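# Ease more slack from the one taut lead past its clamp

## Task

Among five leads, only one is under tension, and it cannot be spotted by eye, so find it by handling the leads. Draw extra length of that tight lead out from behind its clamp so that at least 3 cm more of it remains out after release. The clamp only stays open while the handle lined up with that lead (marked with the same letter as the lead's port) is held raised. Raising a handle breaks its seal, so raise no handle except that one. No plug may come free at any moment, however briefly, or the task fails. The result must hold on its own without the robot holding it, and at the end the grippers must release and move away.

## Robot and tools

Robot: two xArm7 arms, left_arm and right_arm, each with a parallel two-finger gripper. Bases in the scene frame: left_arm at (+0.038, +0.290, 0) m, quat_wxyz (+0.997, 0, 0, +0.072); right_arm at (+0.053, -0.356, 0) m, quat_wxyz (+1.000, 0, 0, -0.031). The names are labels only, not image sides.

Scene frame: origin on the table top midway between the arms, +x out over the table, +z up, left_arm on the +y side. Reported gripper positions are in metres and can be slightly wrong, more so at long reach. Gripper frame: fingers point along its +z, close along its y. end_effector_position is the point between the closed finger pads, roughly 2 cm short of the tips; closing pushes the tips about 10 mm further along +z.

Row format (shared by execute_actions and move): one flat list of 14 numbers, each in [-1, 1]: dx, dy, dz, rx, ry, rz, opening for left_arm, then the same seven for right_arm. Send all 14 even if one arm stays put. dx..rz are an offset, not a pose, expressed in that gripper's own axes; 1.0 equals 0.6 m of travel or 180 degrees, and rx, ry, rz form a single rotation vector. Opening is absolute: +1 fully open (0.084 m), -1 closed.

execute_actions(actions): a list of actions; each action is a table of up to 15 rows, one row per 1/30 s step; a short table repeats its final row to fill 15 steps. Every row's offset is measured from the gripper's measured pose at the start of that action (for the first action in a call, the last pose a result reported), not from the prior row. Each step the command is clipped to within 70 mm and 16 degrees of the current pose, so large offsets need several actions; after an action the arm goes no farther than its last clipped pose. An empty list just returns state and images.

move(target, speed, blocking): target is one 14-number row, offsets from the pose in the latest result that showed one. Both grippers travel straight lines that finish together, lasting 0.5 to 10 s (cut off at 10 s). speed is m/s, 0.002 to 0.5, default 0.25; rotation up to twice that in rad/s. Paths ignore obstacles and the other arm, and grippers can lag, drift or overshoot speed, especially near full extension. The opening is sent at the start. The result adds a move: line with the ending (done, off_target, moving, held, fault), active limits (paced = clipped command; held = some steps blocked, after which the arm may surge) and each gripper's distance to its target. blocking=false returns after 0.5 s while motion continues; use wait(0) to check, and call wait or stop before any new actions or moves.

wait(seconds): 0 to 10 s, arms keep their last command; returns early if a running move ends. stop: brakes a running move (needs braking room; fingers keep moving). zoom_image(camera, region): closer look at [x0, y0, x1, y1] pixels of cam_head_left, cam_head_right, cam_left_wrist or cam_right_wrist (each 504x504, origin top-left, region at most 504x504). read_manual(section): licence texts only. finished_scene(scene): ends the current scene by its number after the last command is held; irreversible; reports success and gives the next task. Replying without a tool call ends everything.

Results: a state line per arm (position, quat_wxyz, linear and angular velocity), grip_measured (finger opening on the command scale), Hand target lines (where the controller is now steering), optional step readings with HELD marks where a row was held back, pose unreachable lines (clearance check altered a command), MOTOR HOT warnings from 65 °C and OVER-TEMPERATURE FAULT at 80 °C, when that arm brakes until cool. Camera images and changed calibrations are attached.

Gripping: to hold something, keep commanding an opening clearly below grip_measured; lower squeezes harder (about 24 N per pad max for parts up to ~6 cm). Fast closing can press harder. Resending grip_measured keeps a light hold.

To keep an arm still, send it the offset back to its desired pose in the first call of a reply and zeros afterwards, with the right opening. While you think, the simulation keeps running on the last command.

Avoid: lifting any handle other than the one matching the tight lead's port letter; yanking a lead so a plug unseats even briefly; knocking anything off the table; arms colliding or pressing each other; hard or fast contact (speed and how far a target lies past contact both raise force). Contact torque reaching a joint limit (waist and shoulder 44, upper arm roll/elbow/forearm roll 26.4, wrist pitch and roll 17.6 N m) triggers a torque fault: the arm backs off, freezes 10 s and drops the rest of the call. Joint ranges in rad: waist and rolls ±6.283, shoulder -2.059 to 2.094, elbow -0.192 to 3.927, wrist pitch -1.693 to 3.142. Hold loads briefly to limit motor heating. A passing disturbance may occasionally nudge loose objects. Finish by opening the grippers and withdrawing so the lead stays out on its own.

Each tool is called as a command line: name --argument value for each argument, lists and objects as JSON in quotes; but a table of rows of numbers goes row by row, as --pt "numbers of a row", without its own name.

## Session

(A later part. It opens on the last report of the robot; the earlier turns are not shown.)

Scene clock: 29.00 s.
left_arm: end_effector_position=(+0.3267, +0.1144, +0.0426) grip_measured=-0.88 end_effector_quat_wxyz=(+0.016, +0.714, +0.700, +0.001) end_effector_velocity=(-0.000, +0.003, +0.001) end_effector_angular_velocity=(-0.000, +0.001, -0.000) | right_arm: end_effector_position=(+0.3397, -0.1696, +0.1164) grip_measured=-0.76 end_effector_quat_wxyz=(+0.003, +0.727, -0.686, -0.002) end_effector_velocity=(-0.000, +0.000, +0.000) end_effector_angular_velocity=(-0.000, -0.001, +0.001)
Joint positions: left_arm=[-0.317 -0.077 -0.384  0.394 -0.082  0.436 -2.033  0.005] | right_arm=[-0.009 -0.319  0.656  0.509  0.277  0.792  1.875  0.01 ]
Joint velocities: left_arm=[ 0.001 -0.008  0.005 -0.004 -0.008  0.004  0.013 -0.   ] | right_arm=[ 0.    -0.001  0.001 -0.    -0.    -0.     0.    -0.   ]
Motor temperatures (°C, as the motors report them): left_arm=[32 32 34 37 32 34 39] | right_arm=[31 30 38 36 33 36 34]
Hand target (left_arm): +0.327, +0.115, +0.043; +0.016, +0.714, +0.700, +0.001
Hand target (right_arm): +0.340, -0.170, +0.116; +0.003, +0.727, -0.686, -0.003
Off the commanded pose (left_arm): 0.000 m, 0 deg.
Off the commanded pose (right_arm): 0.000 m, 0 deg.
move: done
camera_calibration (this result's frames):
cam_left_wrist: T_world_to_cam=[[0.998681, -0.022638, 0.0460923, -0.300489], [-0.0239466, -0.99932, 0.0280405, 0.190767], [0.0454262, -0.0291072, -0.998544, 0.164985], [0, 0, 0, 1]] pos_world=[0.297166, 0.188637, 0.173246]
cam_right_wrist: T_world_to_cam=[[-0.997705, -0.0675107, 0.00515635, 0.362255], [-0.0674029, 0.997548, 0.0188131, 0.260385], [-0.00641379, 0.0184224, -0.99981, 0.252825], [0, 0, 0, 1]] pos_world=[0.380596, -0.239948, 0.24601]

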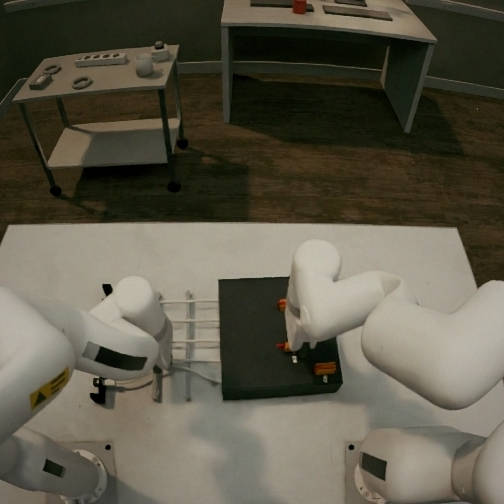

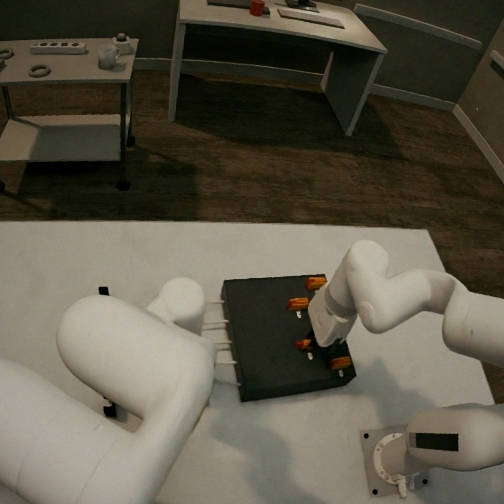

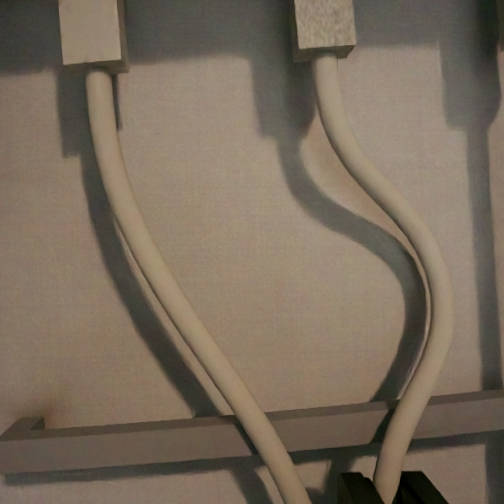

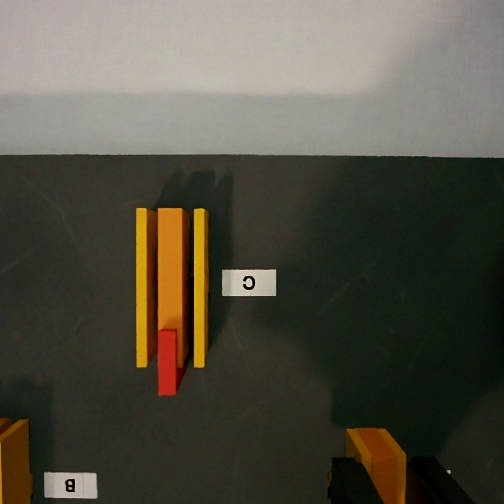

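Open. Up, then over.

move --target '[0.005,0,-0.04,0,0,0,-1,0,0,0,0,0,0,-1]' --speed 0.05

move --target '[0.05,0,-0.005,0,0,0,-1,0,0,0,0,0,0,-1]' --speed 0.05

move --target '[0,0,0,0,0,0,-1,0,0,0.048,0,0,0,-1]' --speed 0.05

move --target '[0,0,0,0,0,0,-0.3,0,0,0,0,0,0,0.1]'

move --target '[0,0,-0.3,0,0,0,0.3,0,0,-0.25,0,0,0,0.1]' --speed 0.2

Scene clock: 30.53 s.
left_arm: end_effector_position=(+0.3262, +0.1180, +0.0661) grip_measured=-0.88 end_effector_quat_wxyz=(+0.016, +0.714, +0.700, +0.001) end_effector_velocity=(-0.000, +0.001, +0.003) end_effector_angular_velocity=(+0.000, -0.000, -0.001) | right_arm: end_effector_position=(+0.3397, -0.1696, +0.1164) grip_measured=-0.76 end_effector_quat_wxyz=(+0.003, +0.727, -0.686, -0.002) end_effector_velocity=(-0.000, +0.000, +0.000) end_effector_angular_velocity=(-0.000, -0.001, -0.000)
Joint positions: left_arm=[-0.328 -0.171 -0.37   0.399 -0.134  0.532 -1.987  0.005] | right_arm=[-0.009 -0.319  0.656  0.509  0.277  0.792  1.875  0.01 ]
Joint velocities: left_arm=[-0.001 -0.01   0.003  0.001 -0.004  0.011  0.006 -0.   ] | right_arm=[ 0.    -0.001  0.    -0.    -0.     0.     0.001 -0.   ]
Motor temperatures (°C, as the motors report them): left_arm=[32 32 34 37 32 34 39] | right_arm=[31 30 38 37 33 36 34]
Hand target (left_arm): +0.326, +0.118, +0.066; +0.016, +0.714, +0.700, +0.001
Hand target (right_arm): +0.340, -0.170, +0.116; +0.003, +0.727, -0.686, -0.002
Off the commanded pose (left_arm): 0.000 m, 0 deg.
Off the commanded pose (right_arm): 0.000 m, 0 deg.
move: done
camera_calibration (this result's frames):
cam_left_wrist: T_world_to_cam=[[0.998693, -0.0224304, 0.0459277, -0.301031], [-0.0237296, -0.999328, 0.0279417, 0.193555], [0.04527, -0.0289951, -0.998554, 0.188653], [0, 0, 0, 1]] pos_world=[0.296691, 0.192143, 0.196798]
cam_right_wrist: T_world_to_cam=[[-0.997705, -0.0675097, 0.00516188, 0.362253], [-0.0674018, 0.997548, 0.0188149, 0.260385], [-0.00641942, 0.0184238, -0.99981, 0.252822], [0, 0, 0, 1]] pos_world=[0.380595, -0.239949, 0.246004]

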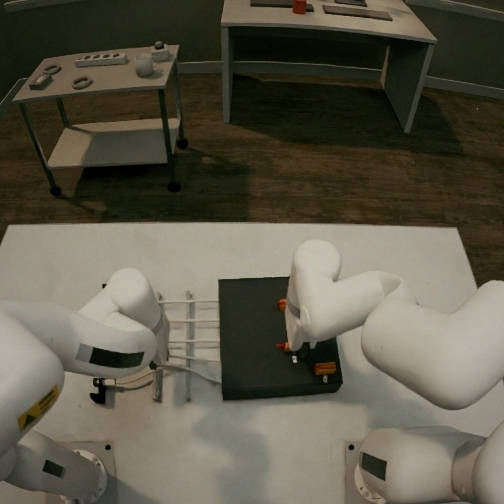

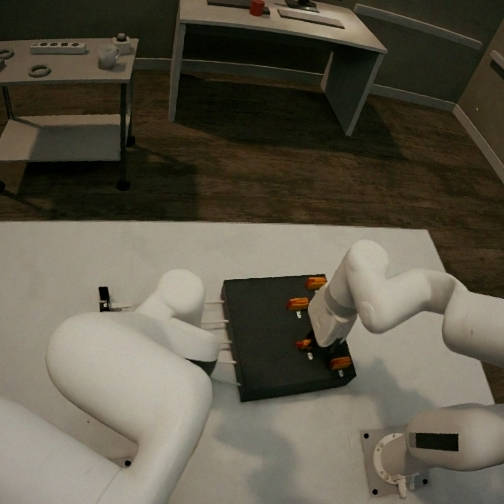

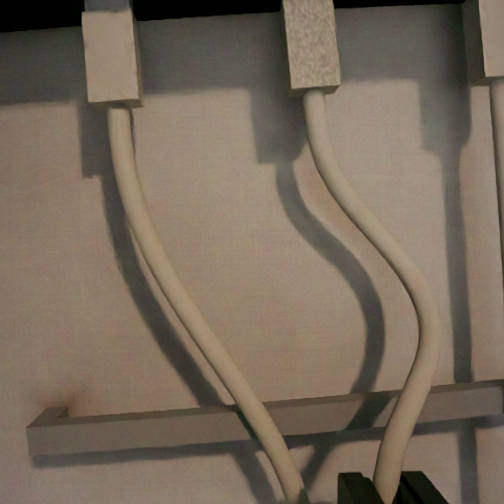

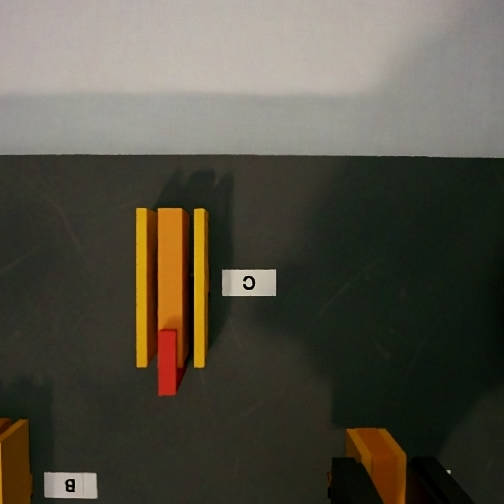

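Scene clock: 31.60 s.
left_arm: end_effector_position=(+0.3266, +0.1476, +0.0685) grip_measured=-0.88 end_effector_quat_wxyz=(+0.016, +0.714, +0.700, +0.001) end_effector_velocity=(-0.000, +0.002, +0.000) end_effector_angular_velocity=(-0.001, +0.001, -0.000) | right_arm: end_effector_position=(+0.3397, -0.1696, +0.1164) grip_measured=-0.76 end_effector_quat_wxyz=(+0.003, +0.727, -0.686, -0.002) end_effector_velocity=(+0.000, -0.000, +0.000) end_effector_angular_velocity=(-0.000, -0.000, +0.001)
Joint positions: left_arm=[-0.306 -0.225 -0.316  0.356 -0.151  0.544 -1.893  0.005] | right_arm=[-0.009 -0.319  0.656  0.509  0.277  0.792  1.875  0.01 ]
Joint velocities: left_arm=[ 0.001 -0.005  0.005 -0.003 -0.003  0.002  0.009  0.   ] | right_arm=[-0.001 -0.001  0.     0.    -0.     0.001 -0.001 -0.   ]
Motor temperatures (°C, as the motors report them): left_arm=[32 32 34 37 32 34 39] | right_arm=[31 30 38 37 33 36 34]
Hand target (left_arm): +0.327, +0.148, +0.068; +0.016, +0.714, +0.700, +0.001
Hand target (right_arm): +0.340, -0.170, +0.116; +0.003, +0.727, -0.686, -0.002
Off the commanded pose (left_arm): 0.000 m, 0 deg.
Off the commanded pose (right_arm): 0.000 m, 0 deg.
move: done
camera_calibration (this result's frames):
cam_left_wrist: T_world_to_cam=[[0.998696, -0.0224833, 0.0458343, -0.300885], [-0.0237835, -0.999324, 0.0280232, 0.223172], [0.0451733, -0.0290768, -0.998556, 0.191852], [0, 0, 0, 1]] pos_world=[0.297134, 0.221835, 0.199112]
cam_right_wrist: T_world_to_cam=[[-0.997705, -0.0675099, 0.00516196, 0.362253], [-0.0674019, 0.997548, 0.0188149, 0.260385], [-0.00641949, 0.0184238, -0.99981, 0.252822], [0, 0, 0, 1]] pos_world=[0.380595, -0.239949, 0.246004]

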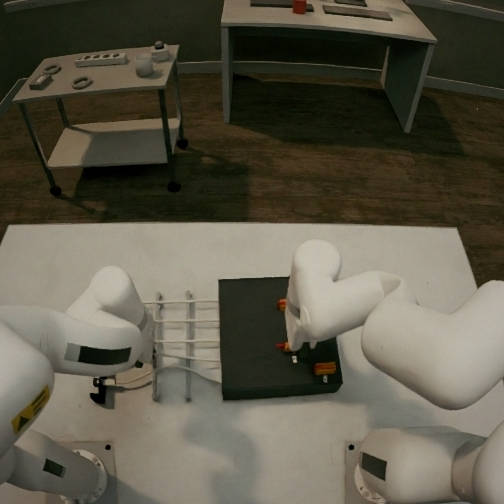

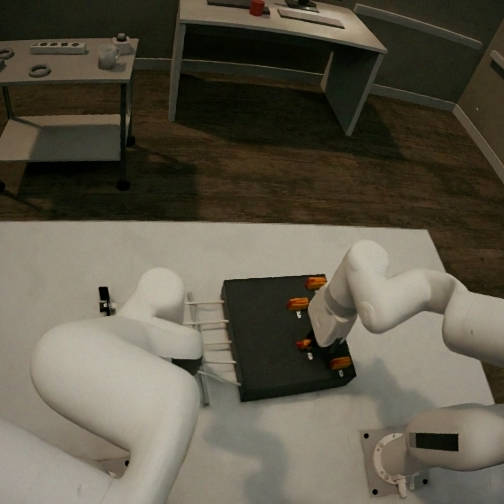

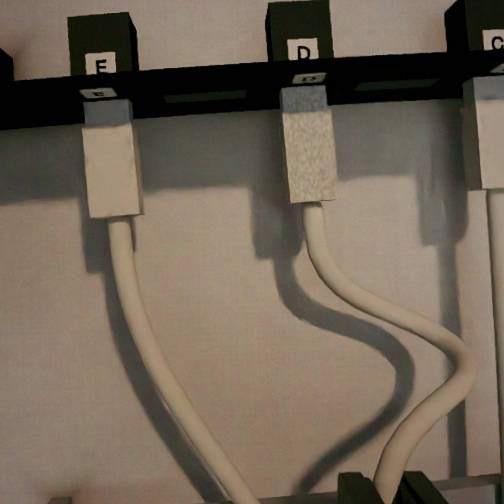

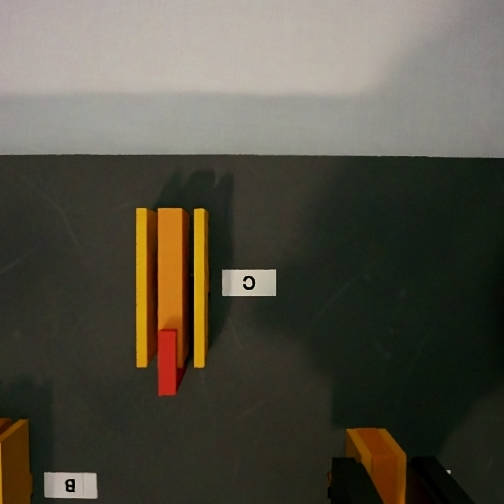

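Scene clock: 32.70 s.
left_arm: end_effector_position=(+0.3266, +0.1476, +0.0685) grip_measured=-0.88 end_effector_quat_wxyz=(+0.016, +0.714, +0.700, +0.001) end_effector_velocity=(+0.000, -0.000, +0.000) end_effector_angular_velocity=(-0.000, -0.001, -0.000) | right_arm: end_effector_position=(+0.3393, -0.1687, +0.0881) grip_measured=-0.75 end_effector_quat_wxyz=(+0.003, +0.728, -0.686, -0.003) end_effector_velocity=(+0.000, -0.001, -0.003) end_effector_angular_velocity=(-0.001, +0.002, -0.001)
Joint positions: left_arm=[-0.306 -0.225 -0.316  0.355 -0.151  0.544 -1.893  0.005] | right_arm=[-0.028 -0.234  0.691  0.476  0.244  0.678  1.906  0.011]
Joint velocities: left_arm=[-0. -0.  0.  0.  0. -0. -0. -0.] | right_arm=[-0.004  0.009  0.002 -0.002 -0.006 -0.008  0.004  0.   ]
Motor temperatures (°C, as the motors report them): left_arm=[32 32 34 37 32 34 39] | right_arm=[31 30 38 37 33 36 34]
Hand target (left_arm): +0.327, +0.148, +0.068; +0.016, +0.714, +0.700, +0.001
Hand target (right_arm): +0.339, -0.169, +0.088; +0.003, +0.727, -0.686, -0.003
Off the commanded pose (left_arm): 0.000 m, 0 deg.
Off the commanded pose (right_arm): 0.001 m, 0 deg.
move: done
camera_calibration (this result's frames):
cam_left_wrist: T_world_to_cam=[[0.998697, -0.022455, 0.0458166, -0.300885], [-0.0237544, -0.999325, 0.0280166, 0.223176], [0.0451565, -0.0290684, -0.998557, 0.191852], [0, 0, 0, 1]] pos_world=[0.297132, 0.221846, 0.199108]
cam_right_wrist: T_world_to_cam=[[-0.997581, -0.0693892, 0.00412683, 0.361819], [-0.0692939, 0.997397, 0.0199375, 0.260546], [-0.00549954, 0.0196033, -0.999793, 0.224438], [0, 0, 0, 1]] pos_world=[0.380232, -0.239161, 0.217704]

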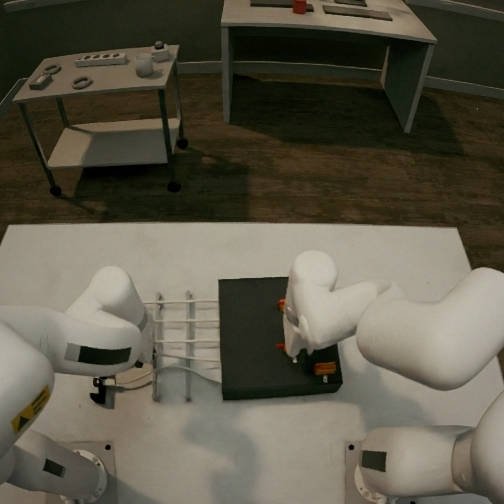

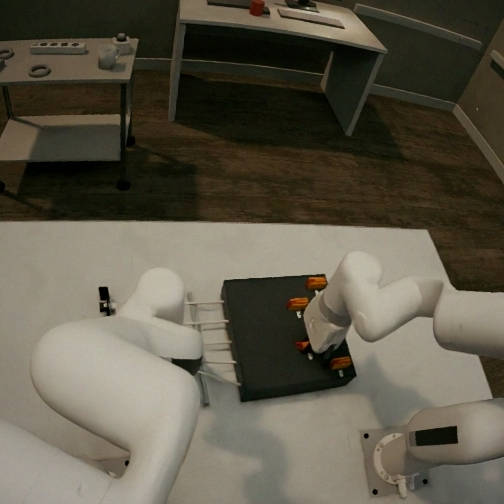

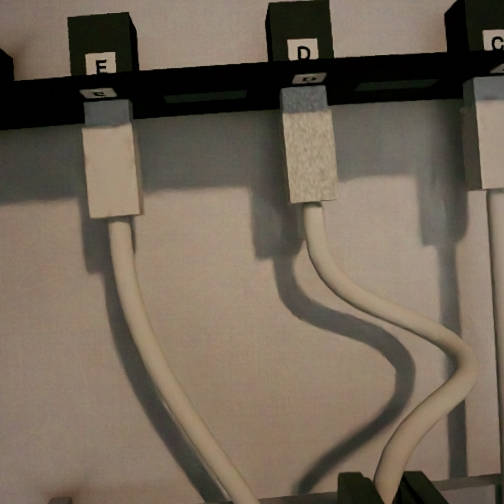

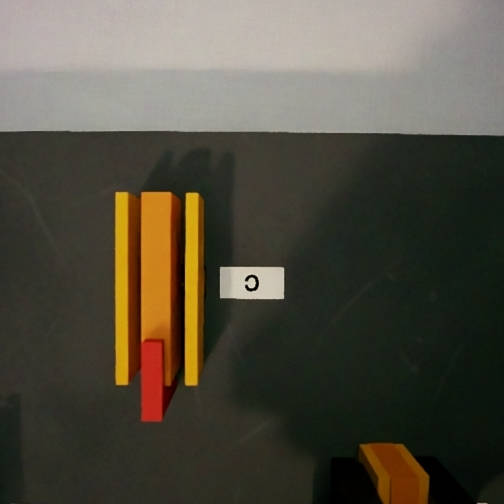

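Scene clock: 33.30 s.
left_arm: end_effector_position=(+0.3266, +0.1477, +0.0684) grip_measured=-0.32 end_effector_quat_wxyz=(+0.016, +0.714, +0.700, +0.001) end_effector_velocity=(-0.000, -0.001, -0.000) end_effector_angular_velocity=(-0.000, -0.000, -0.001) | right_arm: end_effector_position=(+0.3393, -0.1689, +0.0880) grip_measured=+0.09 end_effector_quat_wxyz=(+0.003, +0.728, -0.686, -0.003) end_effector_velocity=(+0.000, +0.001, +0.001) end_effector_angular_velocity=(+0.000, -0.001, +0.000)
Joint positions: left_arm=[-0.306 -0.225 -0.315  0.355 -0.15   0.544 -1.893  0.03 ] | right_arm=[-0.028 -0.234  0.69   0.476  0.243  0.678  1.906  0.048]
Joint velocities: left_arm=[-0.001  0.    -0.001  0.    -0.    -0.    -0.001  0.   ] | right_arm=[ 0.    -0.001  0.     0.001  0.     0.001  0.001  0.   ]
Motor temperatures (°C, as the motors report them): left_arm=[32 32 34 37 32 34 39] | right_arm=[31 30 38 37 33 36 34]
Hand target (left_arm): +0.327, +0.148, +0.068; +0.016, +0.714, +0.700, +0.001
Hand target (right_arm): +0.339, -0.169, +0.088; +0.003, +0.728, -0.686, -0.003
Off the commanded pose (left_arm): 0.000 m, 0 deg.
Off the commanded pose (right_arm): 0.000 m, 0 deg.
move: done
camera_calibration (this result's frames):
cam_left_wrist: T_world_to_cam=[[0.9987, -0.0223859, 0.0457891, -0.300893], [-0.0236841, -0.999327, 0.028008, 0.223183], [0.0451313, -0.0290561, -0.998558, 0.191851], [0, 0, 0, 1]] pos_world=[0.29713, 0.221872, 0.199101]
cam_right_wrist: T_world_to_cam=[[-0.997606, -0.0690198, 0.00432038, 0.361868], [-0.0689208, 0.997423, 0.0199393, 0.260568], [-0.00568545, 0.0195938, -0.999792, 0.2244], [0, 0, 0, 1]] pos_world=[0.380236, -0.239317, 0.217594]

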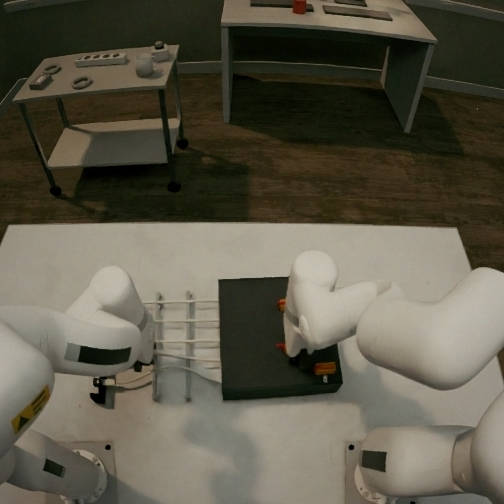

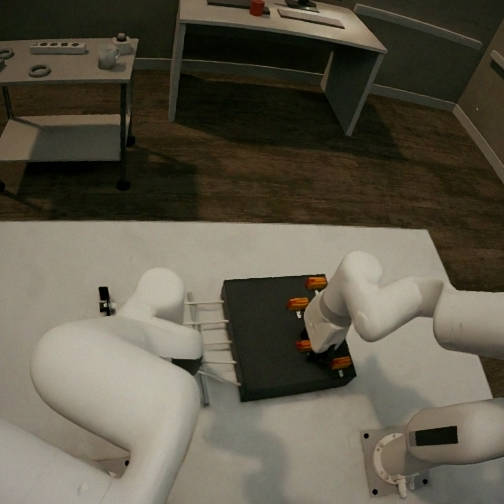

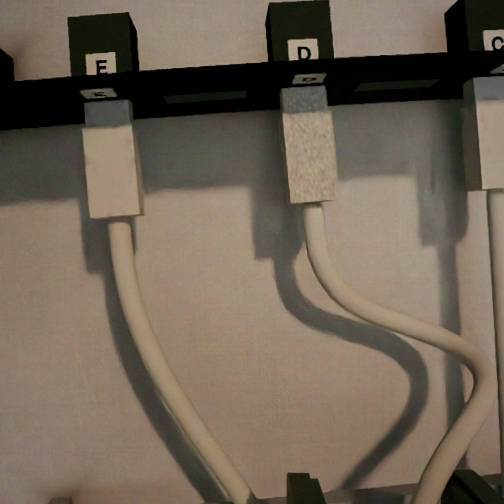

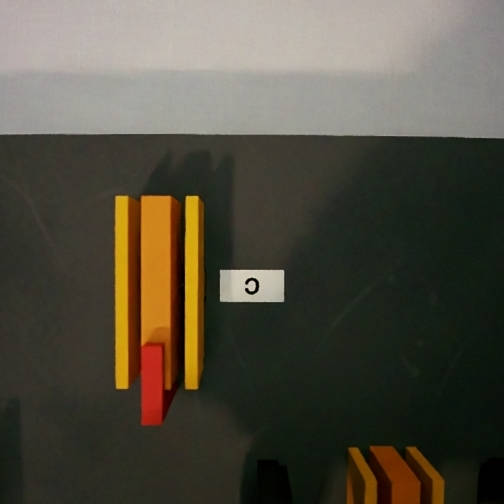

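Scene clock: 34.93 s.
left_arm: end_effector_position=(+0.3229, +0.1518, +0.2478) grip_measured=+0.29 end_effector_quat_wxyz=(+0.016, +0.714, +0.700, +0.001) end_effector_velocity=(+0.000, +0.000, +0.003) end_effector_angular_velocity=(+0.000, -0.001, +0.000) | right_arm: end_effector_position=(+0.3411, -0.1694, +0.2375) grip_measured=+0.09 end_effector_quat_wxyz=(+0.003, +0.727, -0.686, -0.002) end_effector_velocity=(+0.001, -0.001, +0.002) end_effector_angular_velocity=(+0.001, -0.001, -0.003)
Joint positions: left_arm=[-0.314 -0.591 -0.229  0.65  -0.149  1.203 -1.862  0.056] | right_arm=[ 0.003 -0.515  0.544  0.736  0.277  1.208  1.835  0.048]
Joint velocities: left_arm=[ 0.    -0.002  0.001  0.006  0.001  0.008 -0.    -0.   ] | right_arm=[-0.001 -0.002 -0.003  0.005 -0.001  0.006  0.001 -0.   ]
Motor temperatures (°C, as the motors report them): left_arm=[32 32 34 37 32 34 39] | right_arm=[31 30 38 37 33 36 34]
Hand target (left_arm): +0.323, +0.152, +0.248; +0.016, +0.714, +0.700, +0.001
Hand target (right_arm): +0.341, -0.169, +0.238; +0.003, +0.727, -0.686, -0.002
Off the commanded pose (left_arm): 0.001 m, 0 deg.
Off the commanded pose (right_arm): 0.001 m, 0 deg.
move: done
camera_calibration (this result's frames):
cam_left_wrist: T_world_to_cam=[[0.998733, -0.0214911, 0.0455132, -0.305339], [-0.0227836, -0.999346, 0.0280736, 0.221884], [0.0448801, -0.029075, -0.998569, 0.371341], [0, 0, 0, 1]] pos_world=[0.293342, 0.225973, 0.378477]
cam_right_wrist: T_world_to_cam=[[-0.997709, -0.0674947, 0.00451893, 0.363219], [-0.0674023, 0.99756, 0.0181807, 0.258105], [-0.005735, 0.0178345, -0.999825, 0.373619], [0, 0, 0, 1]] pos_world=[0.381926, -0.239623, 0.36722]

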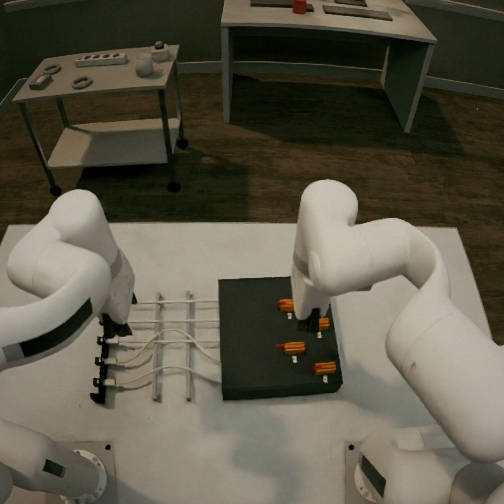

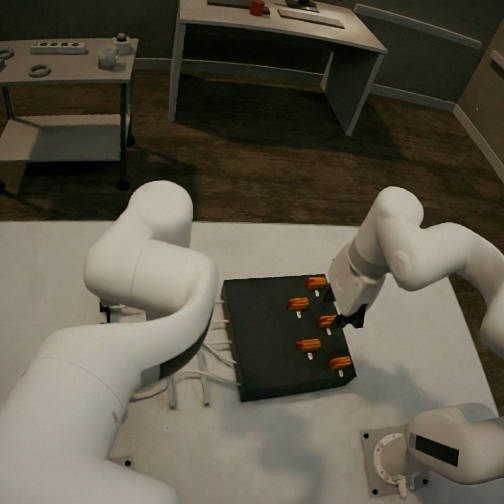

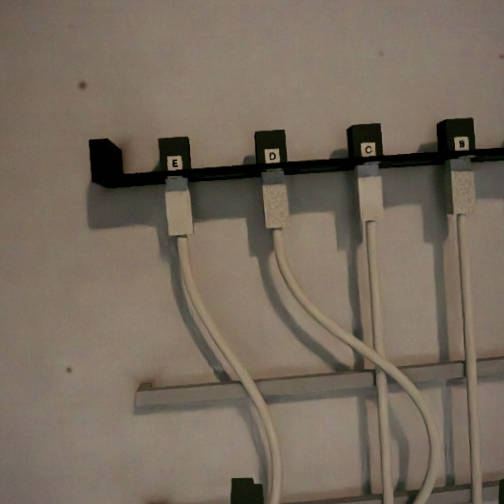

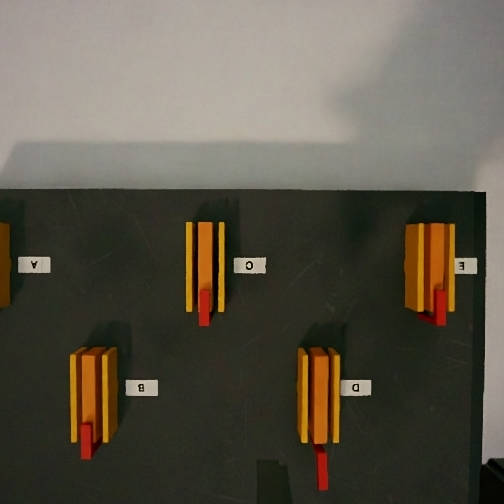

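finished_scene --scene 1

The scene is finished: the task was done.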